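# Clamp matching blank in guarded vise and run cycle

## Task

Identify the plain metal blank whose width equals that of the dark setting master, place it in the vise inside the machine guard (the guard has a transparent top cover), clamp it, close the guard door and run a single cycle. The blank must rest on the two low parallel bars between the jaws, either in its original orientation from the plate or flipped over, with its long side pressed against the fixed jaw (the jaw closer to the plate) and its end pressed against the work stop (the rod at the door end of the jaws). Clamping is done by pushing in VISE AIR (the black knob on the control column); CYCLE START (the green button beneath it) responds only when the door is closed and VISE AIR is pushed in, and the amber lamp comes on once the cycle completes. Opening the door or pulling VISE AIR out aborts a running cycle or voids a completed one, after which CYCLE START is unresponsive for some time. The setting master and all other blanks must finish entirely on their original plate, right way up or flipped, not resting on another block or a plate pin. Do not press EMERGENCY STOP (red mushroom button), and at the end no part of the hand or arm joints may be over the guard. Nothing may be counted as done if only the robot is holding it in place, and anything the robot is touching at the end must not drop by more than about a fingernail's width once released. Nothing may be pushed or knocked off the table.

## Robot and tools

Robot: one Kinova Gen3 seven-joint arm carrying a Robotiq 2F-85 parallel gripper. There is only one arm, so every motion argument describes this single gripper.

Frames. Result poses are in the scene frame: origin on the table top straight below the arm base, +z up, +y to the left when looking along +x. end_effector_position is in metres; end_effector_quat_wxyz is the orientation quaternion. The reported position can be a little off, especially at long reach, and the base may be slightly tilted. The gripper's own frame has +z pointing out along the fingers and y along the closing direction. end_effector_position is the point midway between the pads when closed; closed fingertips reach about 19 mm past it, open ones about 6 mm. Closing pushes the fingertips about 13 mm further out, so leave that gap above surfaces.

execute_actions(actions): actions is a list of up to 15 actions; each action is a table of up to 15 rows, each row held for one 1/30 s step; a short table repeats its last row to fill 15 steps. A row is 8 numbers in [-1, 1]: dx, dy, dz, rx, ry, rz, position, speed. The first six are an offset (not a pose) in the gripper's own axes, measured from the gripper pose measured when that action began (for a call's first action, the last pose a result showed). Every row is relative to that same start, not to the previous row. Scale: 1.0 equals 0.6 m for dx, dy, dz and 180 degrees for rx, ry, rz, which together form one rotation vector. position sets the finger opening: +1 fully open (85 mm), 0 about 41 mm, about -0.8 pads touching, -1 close until blocked (full grip force, roughly 190-235 N per pad). speed sets finger speed: about 20 mm/s at -1, 85 at 0, 150 at +1. An empty list just returns state and images.

move(target, speed, blocking): target is one 8-number row with the same layout and scale, an offset in the gripper frame from the pose in the latest result showing one. The gripper follows a straight path there; finger numbers are sent at the start. speed is top path speed in m/s, 0.002 to 0.5 (default 0.25), turning capped at twice that in rad/s. Paths run 0.5 to 10 s and are cut at 10 s. The path ignores obstacles; faster moves and targets further beyond a contact hit and press harder. blocking=false returns after 0.5 s while motion continues; until a result shows the end, other moves and execute_actions are refused, so call wait or stop. The result adds a move: line (done, off_target, moving, held, fault) with the distance to target and limits: paced means the commanded pose was clipped, held means a check blocked steps (after which the arm may jump faster than asked).

wait(seconds): 0 to 10 s, arm keeps its last command; returns early if a running move ends. stop(): brakes the running move (fingers continue). zoom_image(camera, region): camera is cam_head_left, cam_head_right, cam_high, cam_low or cam_wrist; region [x0, y0, x1, y1] in pixels, at most 504 by 504; images are 672x504. read_manual(section): only "licences", gives licence text, no motion. finished_scene(scene): ends the given scene number; irreversible, and the goal must still hold after the robot settles.

Control details. Each step, the commanded pose is clipped to within 70 mm and 16 degrees of the measured pose, and damped inverse kinematics favours position over orientation. After an action the arm goes no further than the last clipped pose, so long moves need several actions. Hand target shows the pose currently being driven to. A pose unreachable line means the clearance check altered or refused the command (a mounting block under the base counts as arm).

Gripping. Grip by sending position -1 and keeping it. Release by sending something wider than the object. For a gentle grip, open first, then close to slightly less than the object width. Fingers stay put until the position number changes by at least 0.01, but re-close on their own if the object slips or is lost. position_measured_pct is about 50 minus 50 times the finger position: 0 when fully open; stopping below about 90 means something is held or blocking; about 90 or more means the pads met.

Limits and faults. Joint ranges (rad): waist, upper arm roll, forearm roll, wrist roll ±69.115; shoulder ±2.250; elbow ±2.580; wrist pitch ±2.100. Load limits: first four joints 48.6 N m, last three 30.6 N m, held weight included. Reaching one triggers a torque fault: 10 s stop and the rest of the call is skipped. Holding loads heats motors; MOTOR HOT appears from 60 °C, and at 75 °C an OVER-TEMPERATURE FAULT lets the arm sag. The simulation runs while you reason; the arm holds its last command. Occasional tugs on a held part or pushes on loose objects may occur.

Avoid: dropping or flinging parts, slamming into the guard, vise or plate, hard presses, disturbing other blanks or the master, pressing EMERGENCY STOP, and finishing with the arm over the guard or still supporting anything.

Each tool is called after "Call:" as name(argument=value, ...), one argument or row to a line, values as JSON.

## Session

Call:
execute_actions(
  actions=[],
)

Scene clock: 0.00 s.
end_effector_position=(+0.4977, +0.4234, +0.2466) position_measured_pct=0.0 end_effector_quat_wxyz=(+0.011, +0.974, +0.225, -0.028)
Joint positions: [-0.636  1.041 -0.574  0.485  0.475  1.737  4.289]
Joint velocities: [ 0.001  0.     0.     0.    -0.003  0.     0.   ]
Hand target: +0.498, +0.423, +0.247; +0.011, +0.974, +0.225, -0.028

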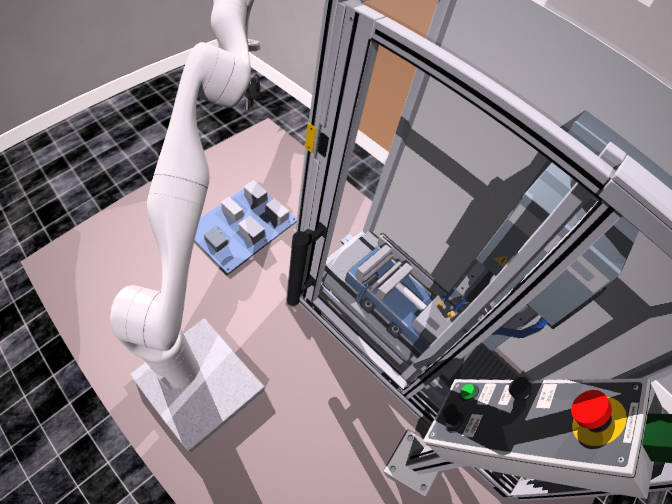

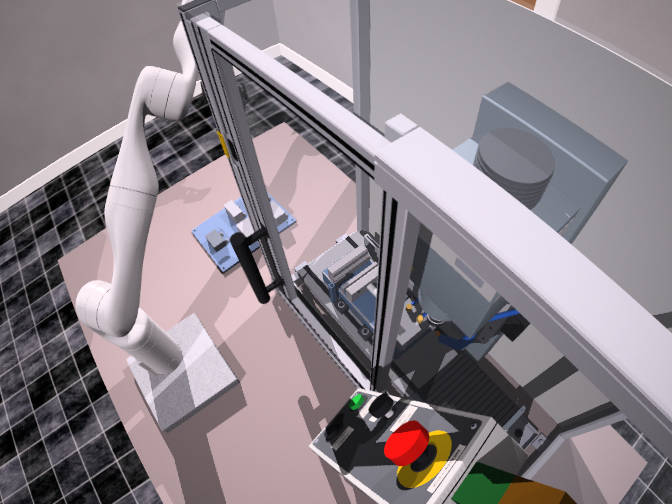

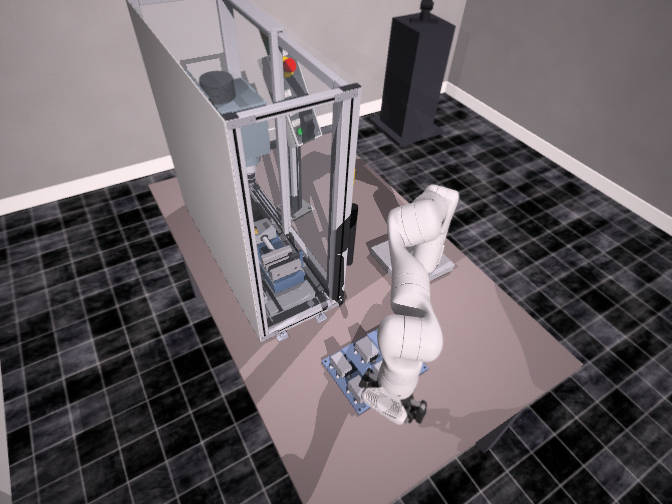

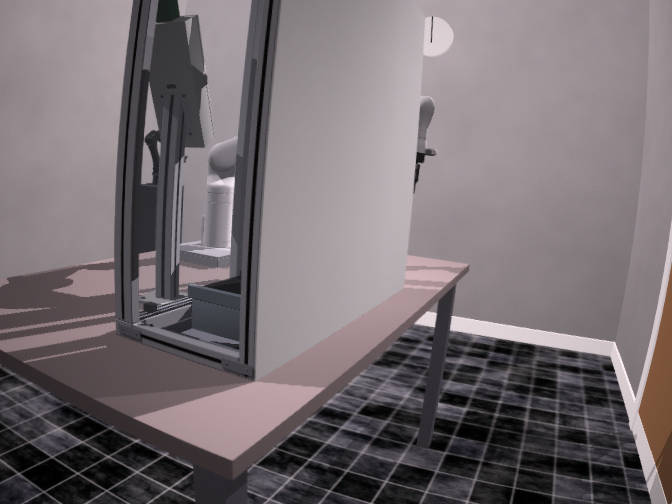

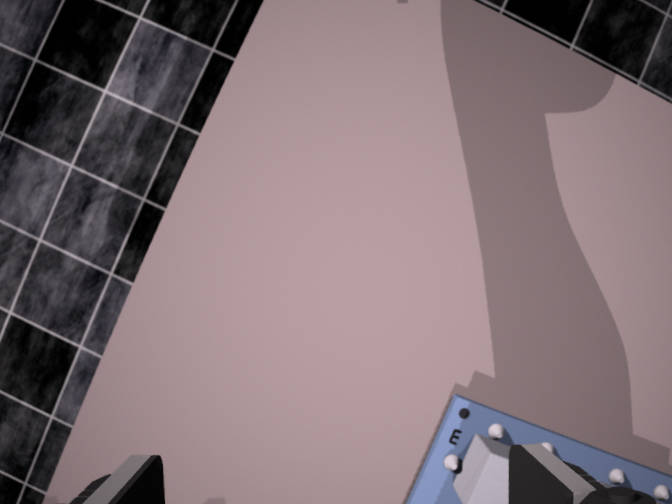

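Call:
zoom_image(
  camera="cam_head_left",
  region=[170, 150, 480, 400],
)

Call:
zoom_image(
  camera="cam_high",
  region=[220, 180, 460, 430],
)

Call:
zoom_image(
  camera="cam_head_right",
  region=[170, 0, 672, 504],
)

Region (170, 150, 480, 400) of cam_head_left's 672x504 image, scaled by 1.626, with more detail than that image has; it fills the top 406 rows of this view, and the rest is white.

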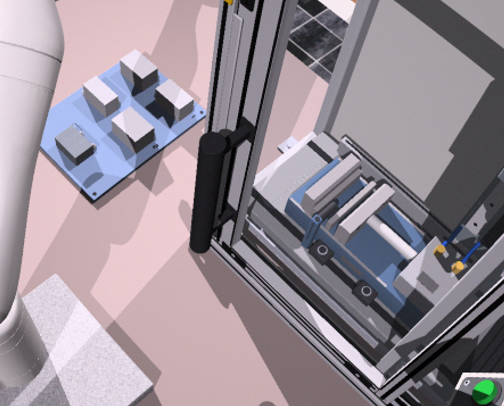

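Region (220, 180, 460, 430) of cam_high's 672x504 image, scaled by 2.016, with more detail than that image has; it fills the left 484 columns of this view, and the rest is white.

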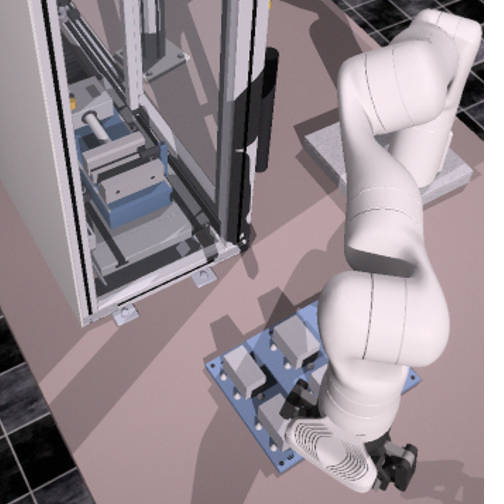

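Region (170, 0, 672, 504) of cam_head_right's 672x504 image, scaled by 1.000; it fills the left 502 columns of this view, and the rest is white.

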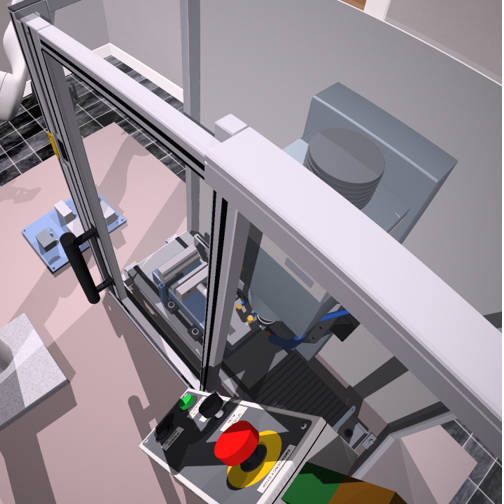

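Call:
move(
  target=[-0.363, 0.0925, -0.111, 0.007, 0.018, 0.1444, 1, 0],
  speed=0.2,
)

Scene clock: 4.83 s.
end_effector_position=(+0.3296, +0.2811, +0.3265) position_measured_pct=0.0 end_effector_quat_wxyz=(+0.000, +1.000, +0.002, +0.001)
Joint positions: [-0.331  0.364 -0.645  1.502  0.224  1.348  3.74 ]
Joint velocities: [ 0.002 -0.005  0.001  0.001 -0.001 -0.     0.   ]
Hand target: +0.330, +0.281, +0.327; +0.000, +1.000, +0.001, +0.001
Off the commanded pose: 0.001 m, 0 deg.
move: done

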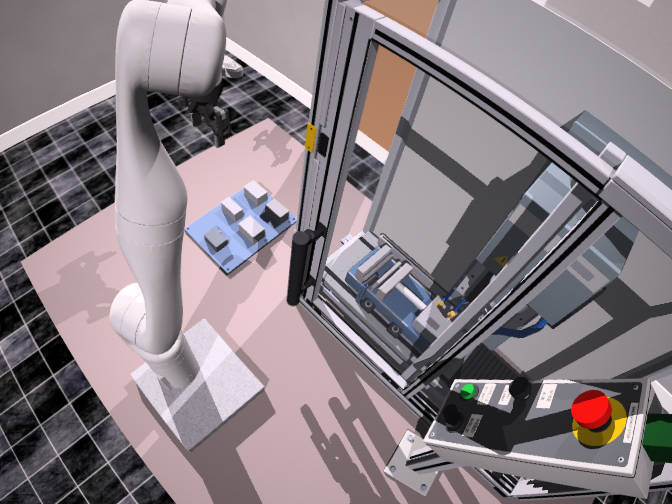

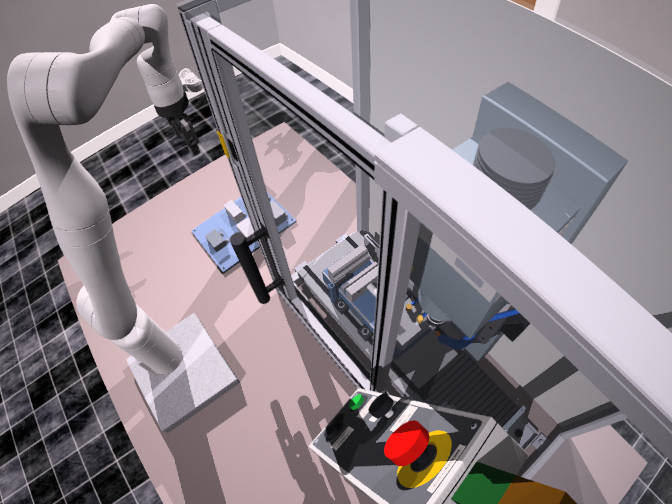

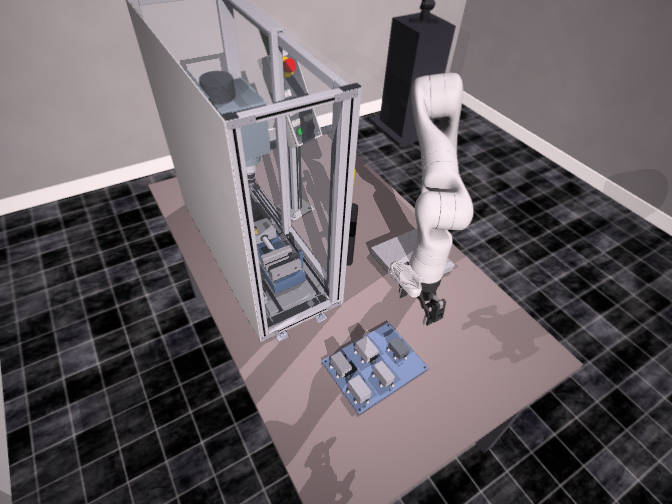

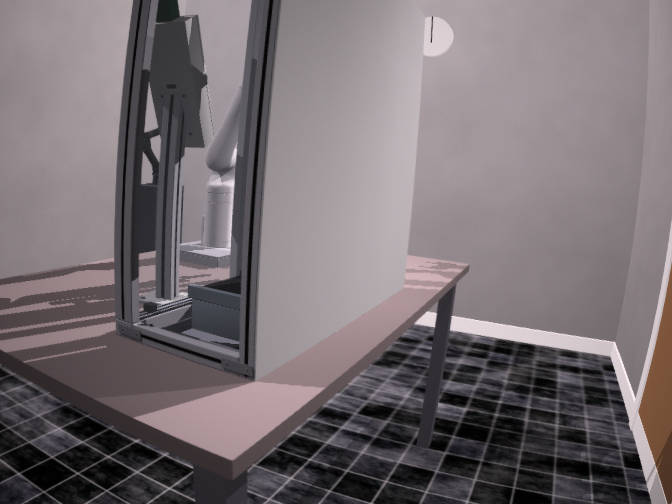

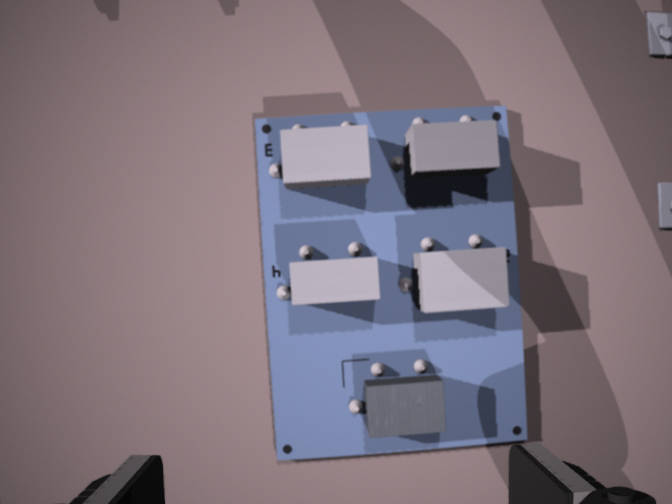

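Call:
zoom_image(
  camera="cam_wrist",
  region=[240, 90, 560, 470],
)

Region (240, 90, 560, 470) of cam_wrist's 672x504 image, scaled by 1.326; it fills the left 424 columns of this view, and the rest is white.

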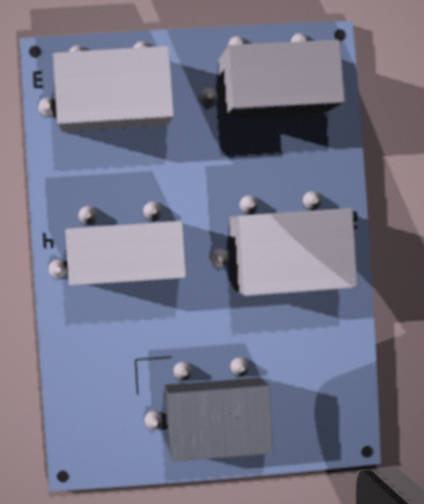

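Call:
move(
  target=[-0.031, 0.0885, 0.3275, 0, 0, -0.508, 1, 0],
  speed=0.25,
)

Scene clock: 9.63 s.
end_effector_position=(+0.3107, +0.2286, +0.1303) position_measured_pct=0.0 end_effector_quat_wxyz=(+0.000, +0.697, +0.718, +0.001)
Joint positions: [-0.099  0.625 -0.886  1.99   0.659  0.837  4.973]
Joint velocities: [-0.     0.003  0.002  0.    -0.003 -0.001  0.001]
Hand target: +0.311, +0.229, +0.130; -0.000, +0.697, +0.717, +0.001
Off the commanded pose: 0.001 m, 0 deg.
move: done

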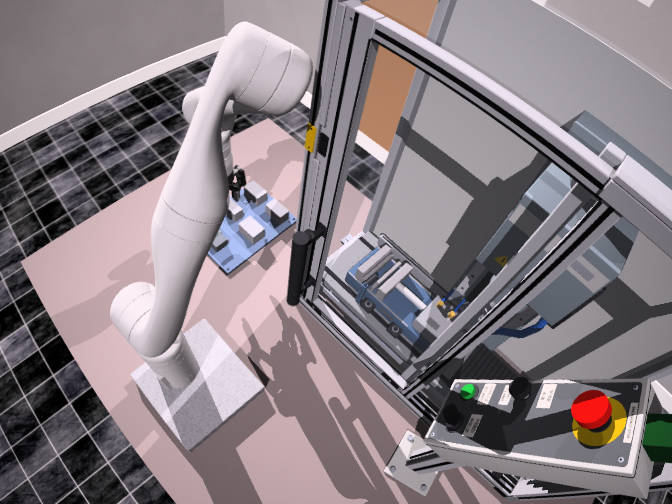

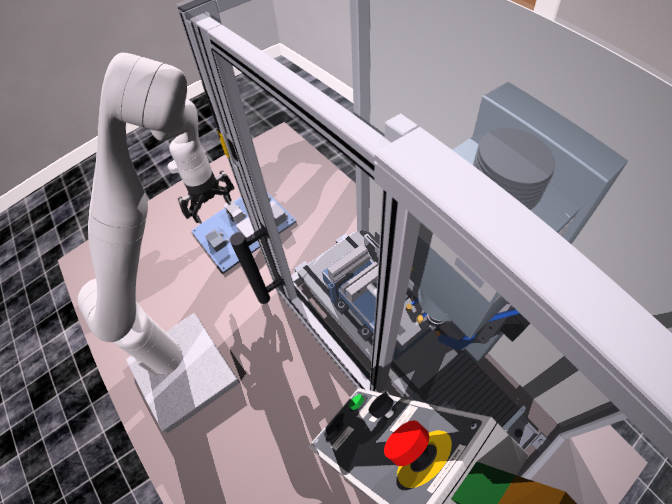

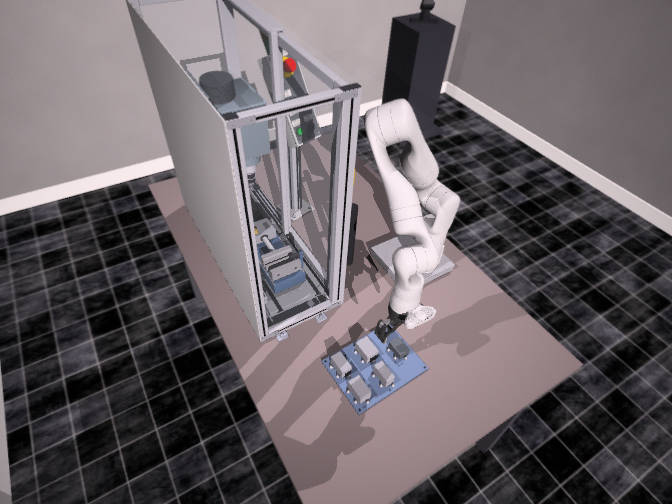

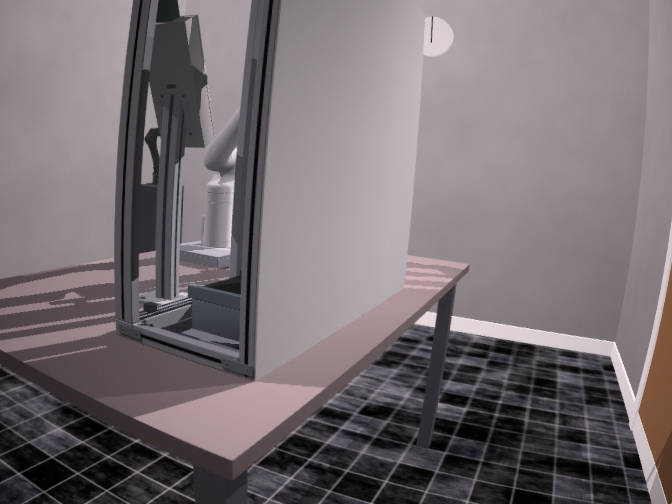

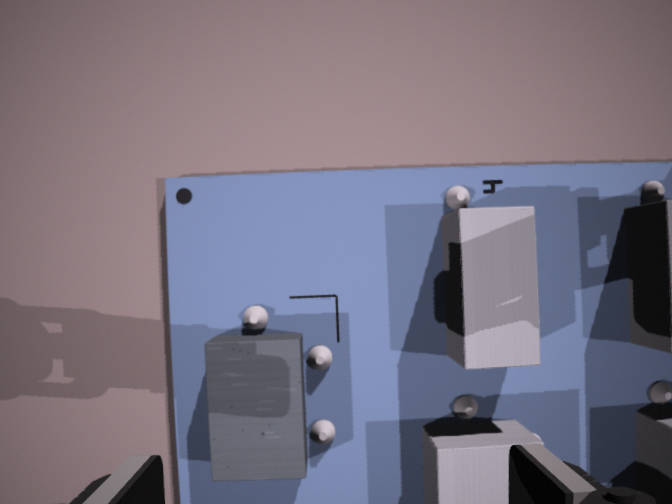

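Call:
move(
  target=[0.01, -0.0417, 0.1, 0, 0, 0, 0.5, 0],
  speed=0.1,
)

Scene clock: 11.23 s.
end_effector_position=(+0.2856, +0.2339, +0.0704) position_measured_pct=25.0 end_effector_quat_wxyz=(-0.000, +0.697, +0.717, +0.001)
Joint positions: [-0.234  0.711 -0.762  2.095  0.825  0.661  4.765]
Joint velocities: [-0.008  0.004 -0.004  0.001  0.001  0.001 -0.002]
Hand target: +0.285, +0.234, +0.070; -0.000, +0.696, +0.718, +0.001
Off the commanded pose: 0.000 m, 0 deg.
move: done

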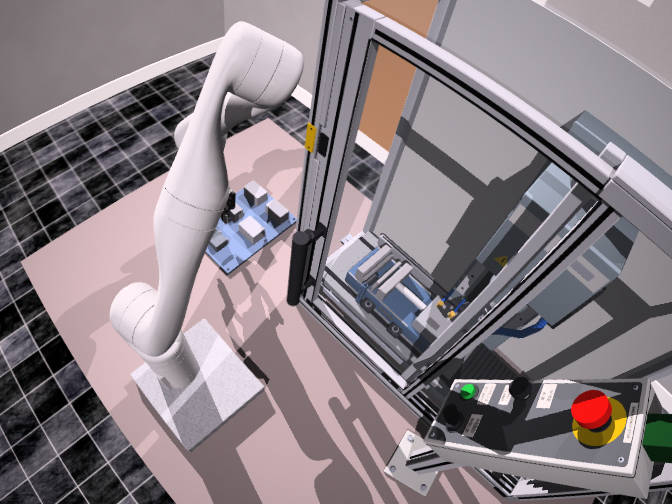

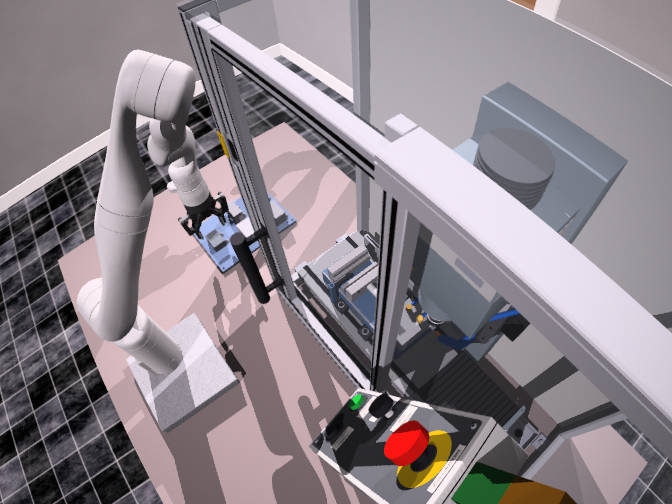

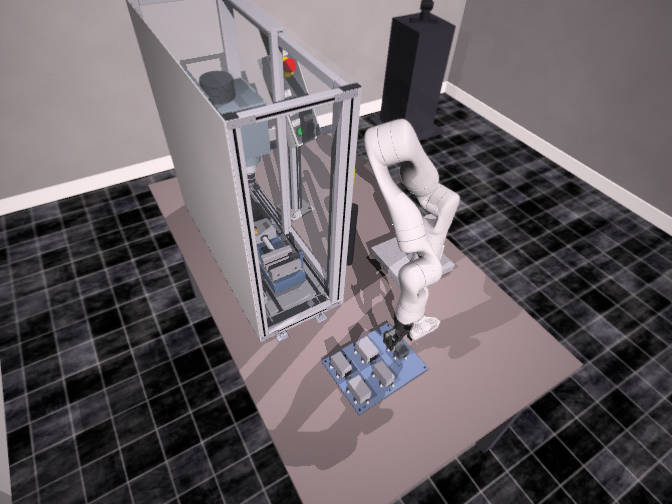

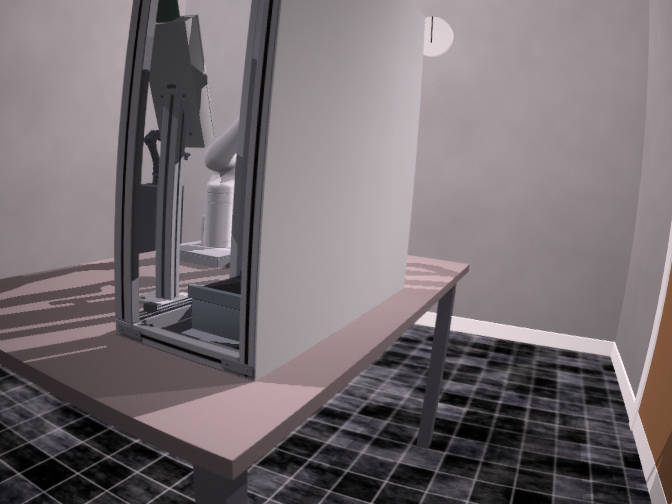

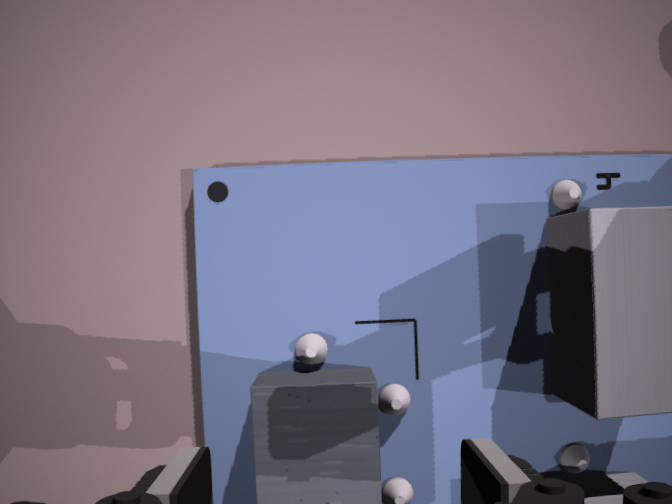

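Call:
move(
  target=[0.0, -0.006, 0.033, 0, 0, 0, 0.5, 0],
  speed=0.05,
)

Call:
zoom_image(
  camera="cam_head_right",
  region=[160, 180, 300, 285],
)

Call:
zoom_image(
  camera="cam_high",
  region=[310, 300, 450, 420],
)

Scene clock: 12.53 s.
end_effector_position=(+0.2821, +0.2338, +0.0507) position_measured_pct=25.0 end_effector_quat_wxyz=(-0.001, +0.697, +0.717, +0.001)
Joint positions: [-0.275  0.745 -0.711  2.115  0.889  0.606  4.701]
Joint velocities: [-0.004  0.003 -0.003 -0.     0.003 -0.    -0.001]
Hand target: +0.282, +0.234, +0.051; -0.001, +0.697, +0.717, +0.001
Off the commanded pose: 0.000 m, 0 deg.
move: done

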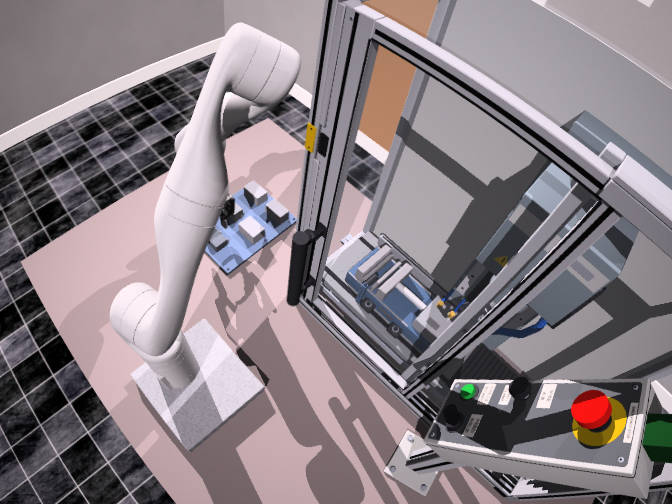

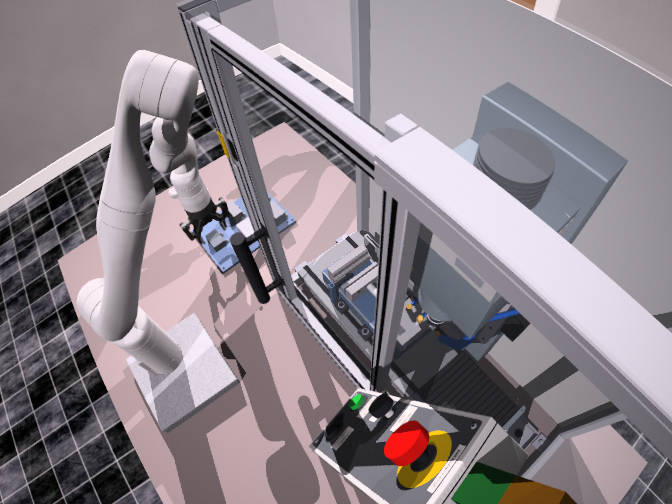

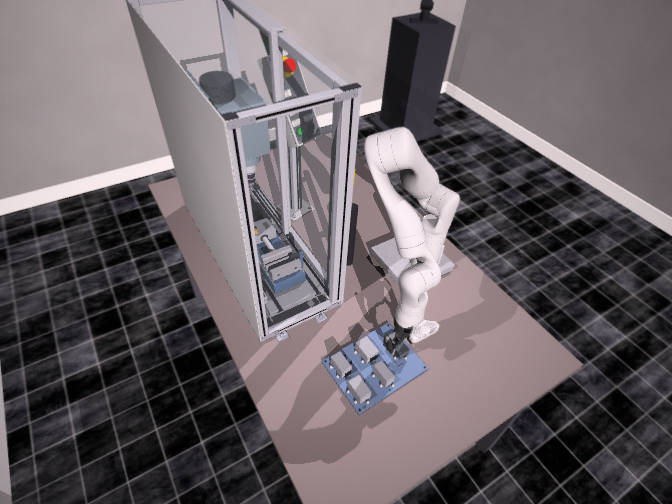

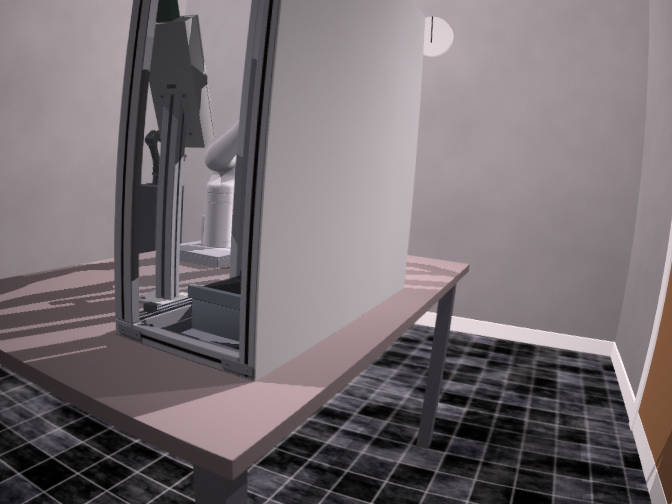

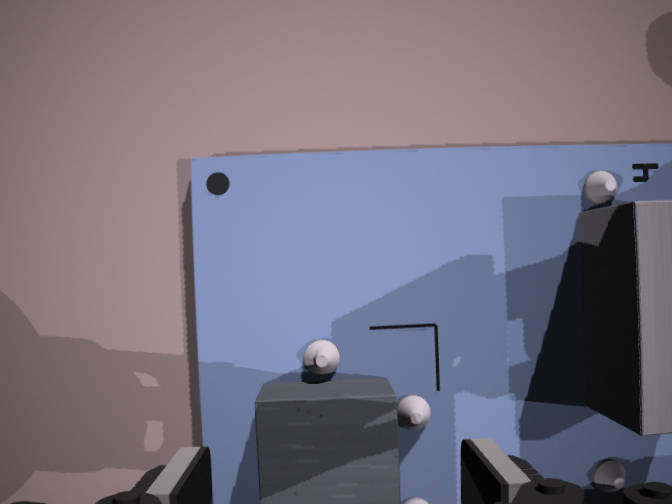

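Region (160, 180, 300, 285) of cam_head_right's 672x504 image, scaled by 3.600, with more detail than that image has; it fills the top 378 rows of this view, and the rest is white.

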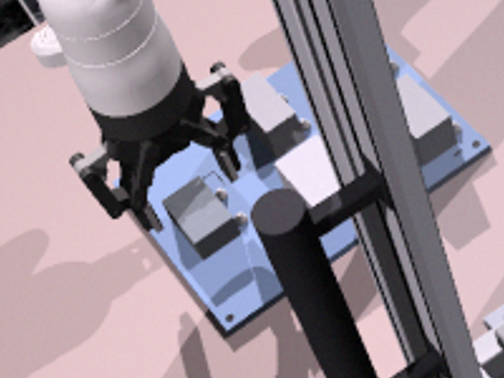

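Region (310, 300, 450, 420) of cam_high's 672x504 image, scaled by 3.600, with more detail than that image has; it fills the top 432 rows of this view, and the rest is white.

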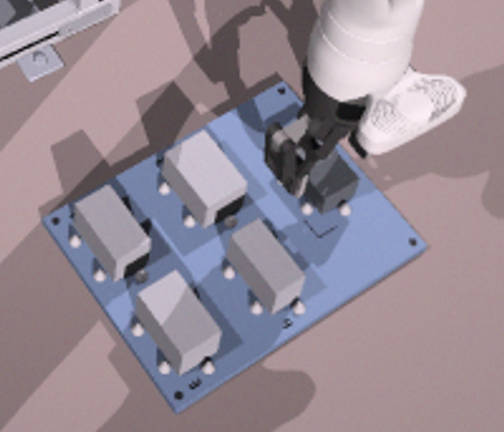

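Call:
execute_actions(
  actions=[],
)

Call:
zoom_image(
  camera="cam_head_right",
  region=[160, 180, 300, 285],
)

Scene clock: 12.67 s.
end_effector_position=(+0.2820, +0.2339, +0.0507) position_measured_pct=25.0 end_effector_quat_wxyz=(-0.001, +0.697, +0.717, +0.001)
Joint positions: [-0.275  0.746 -0.711  2.115  0.889  0.606  4.701]
Joint velocities: [-0.002  0.001  0.    -0.    -0.     0.     0.   ]
Hand target: +0.282, +0.234, +0.051; -0.001, +0.697, +0.717, +0.001
Off the commanded pose: 0.000 m, 0 deg.

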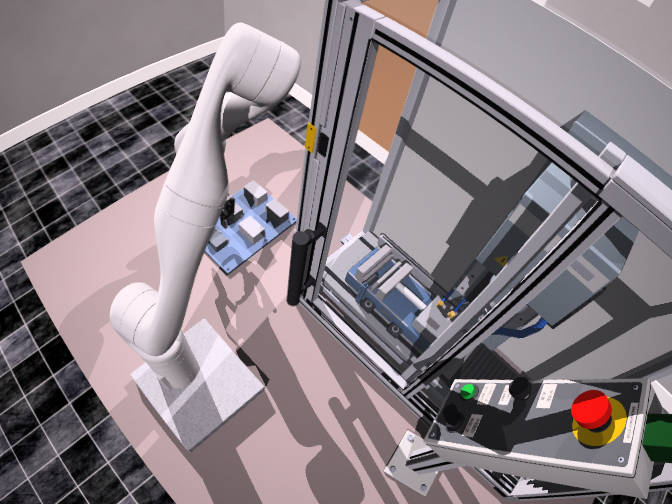

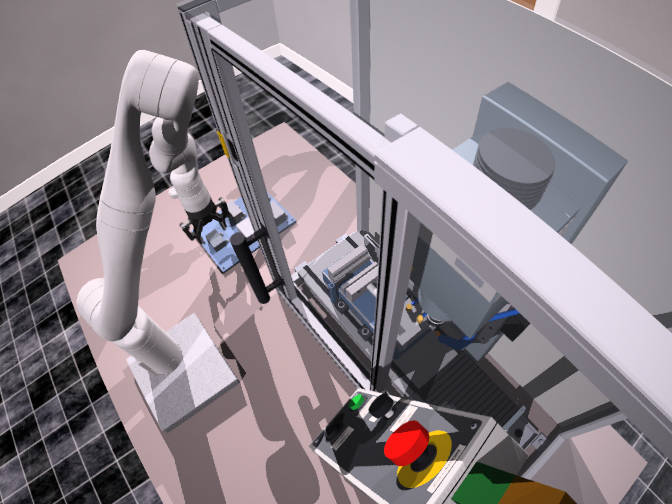

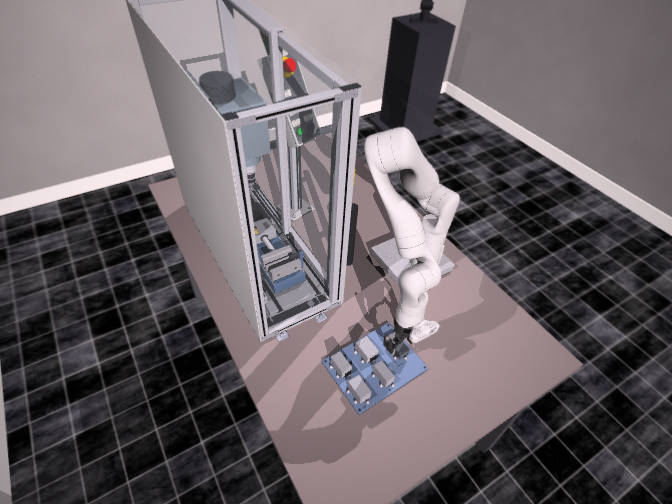

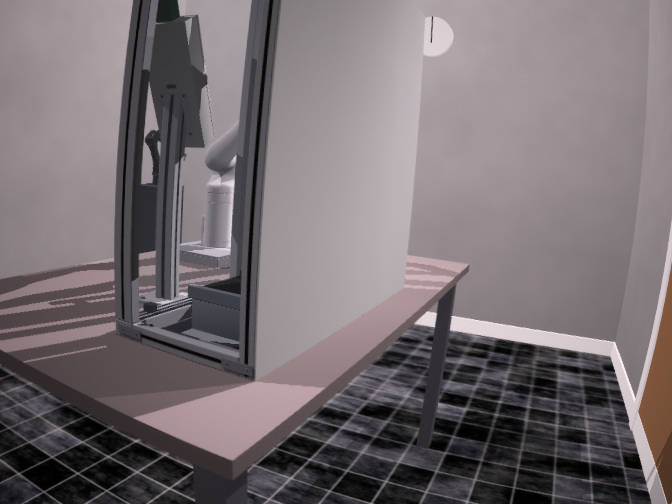

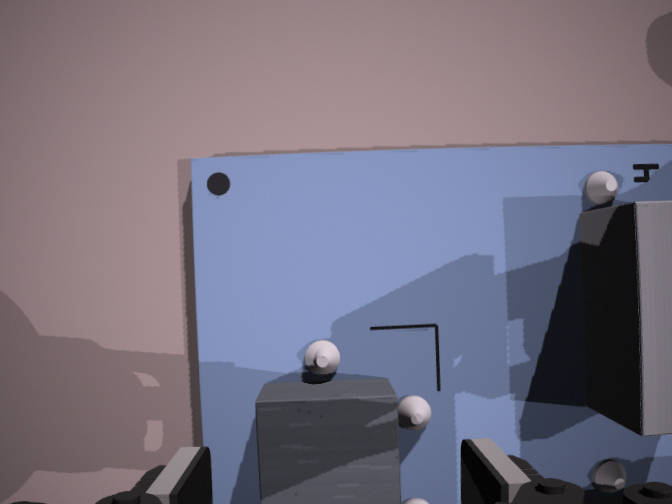

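Region (160, 180, 300, 285) of cam_head_right's 672x504 image, scaled by 3.600, with more detail than that image has; it fills the top 378 rows of this view, and the rest is white.

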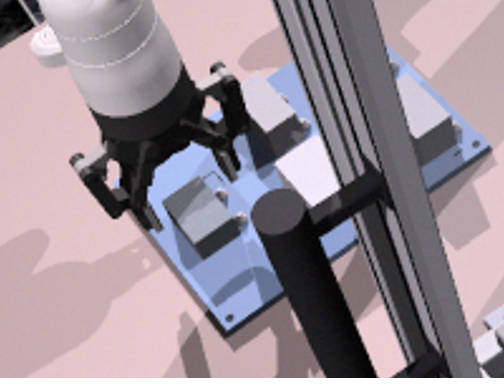

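Call:
move(
  target=[0.0, -0.0045, 0.018, 0, 0, 0, 0.2, 0],
  speed=0.03,
)

Call:
zoom_image(
  camera="cam_head_right",
  region=[160, 180, 300, 285],
)

Scene clock: 13.63 s.
end_effector_position=(+0.2794, +0.2338, +0.0399) position_measured_pct=40.1 end_effector_quat_wxyz=(-0.001, +0.697, +0.717, +0.001)
Joint positions: [-0.3    0.764 -0.68   2.127  0.927  0.575  4.662]
Joint velocities: [-0.002  0.002 -0.002  0.     0.002 -0.    -0.001]
Hand target: +0.279, +0.234, +0.040; -0.001, +0.697, +0.717, +0.001
Off the commanded pose: 0.000 m, 0 deg.
move: done

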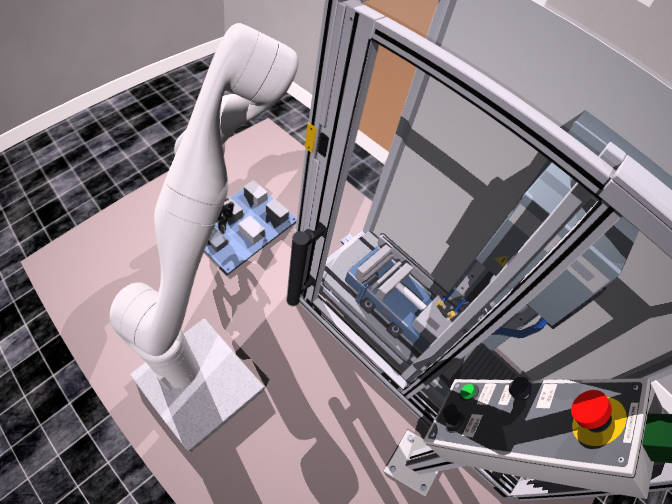

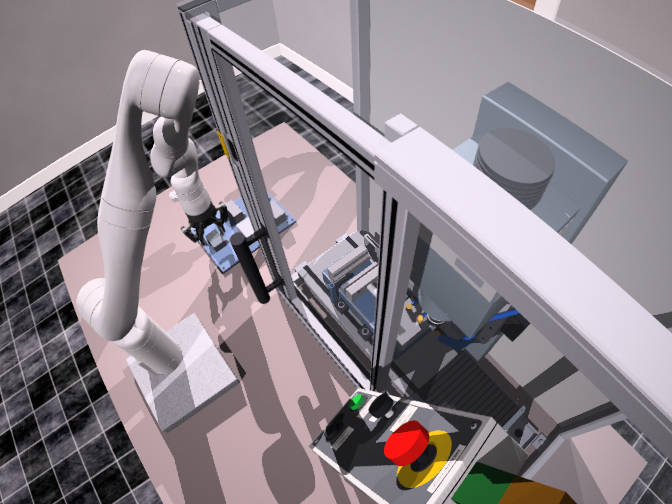

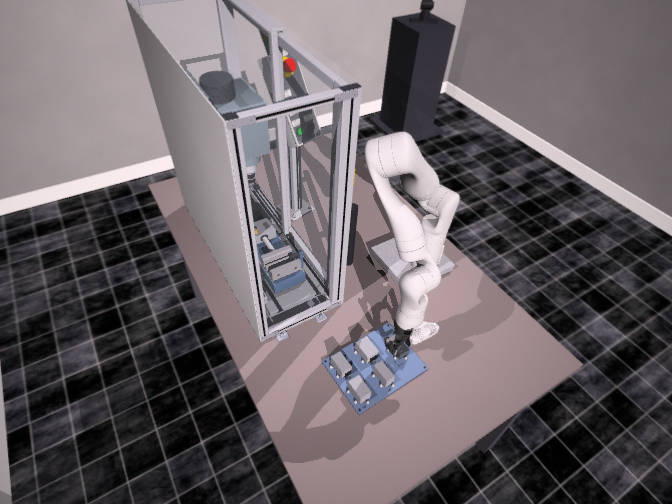

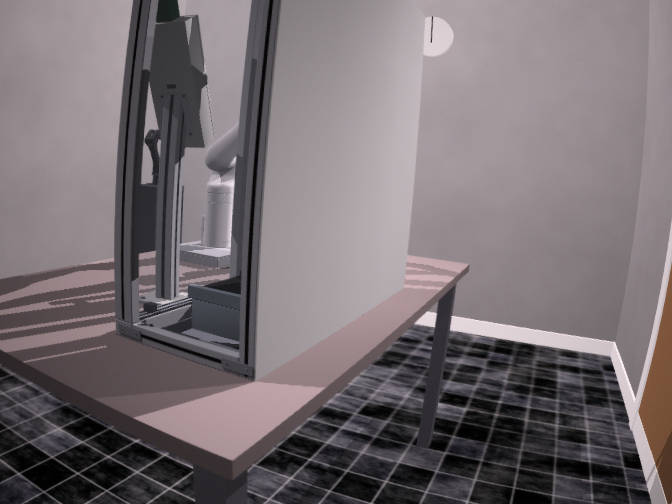

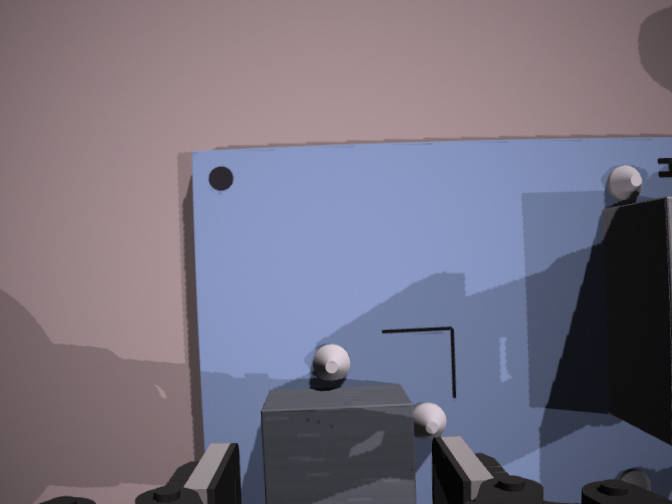

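Region (160, 180, 300, 285) of cam_head_right's 672x504 image, scaled by 3.600, with more detail than that image has; it fills the top 378 rows of this view, and the rest is white.

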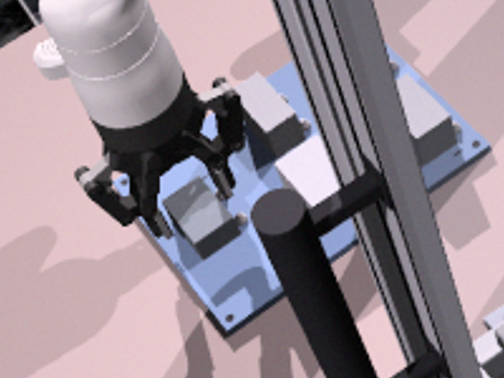

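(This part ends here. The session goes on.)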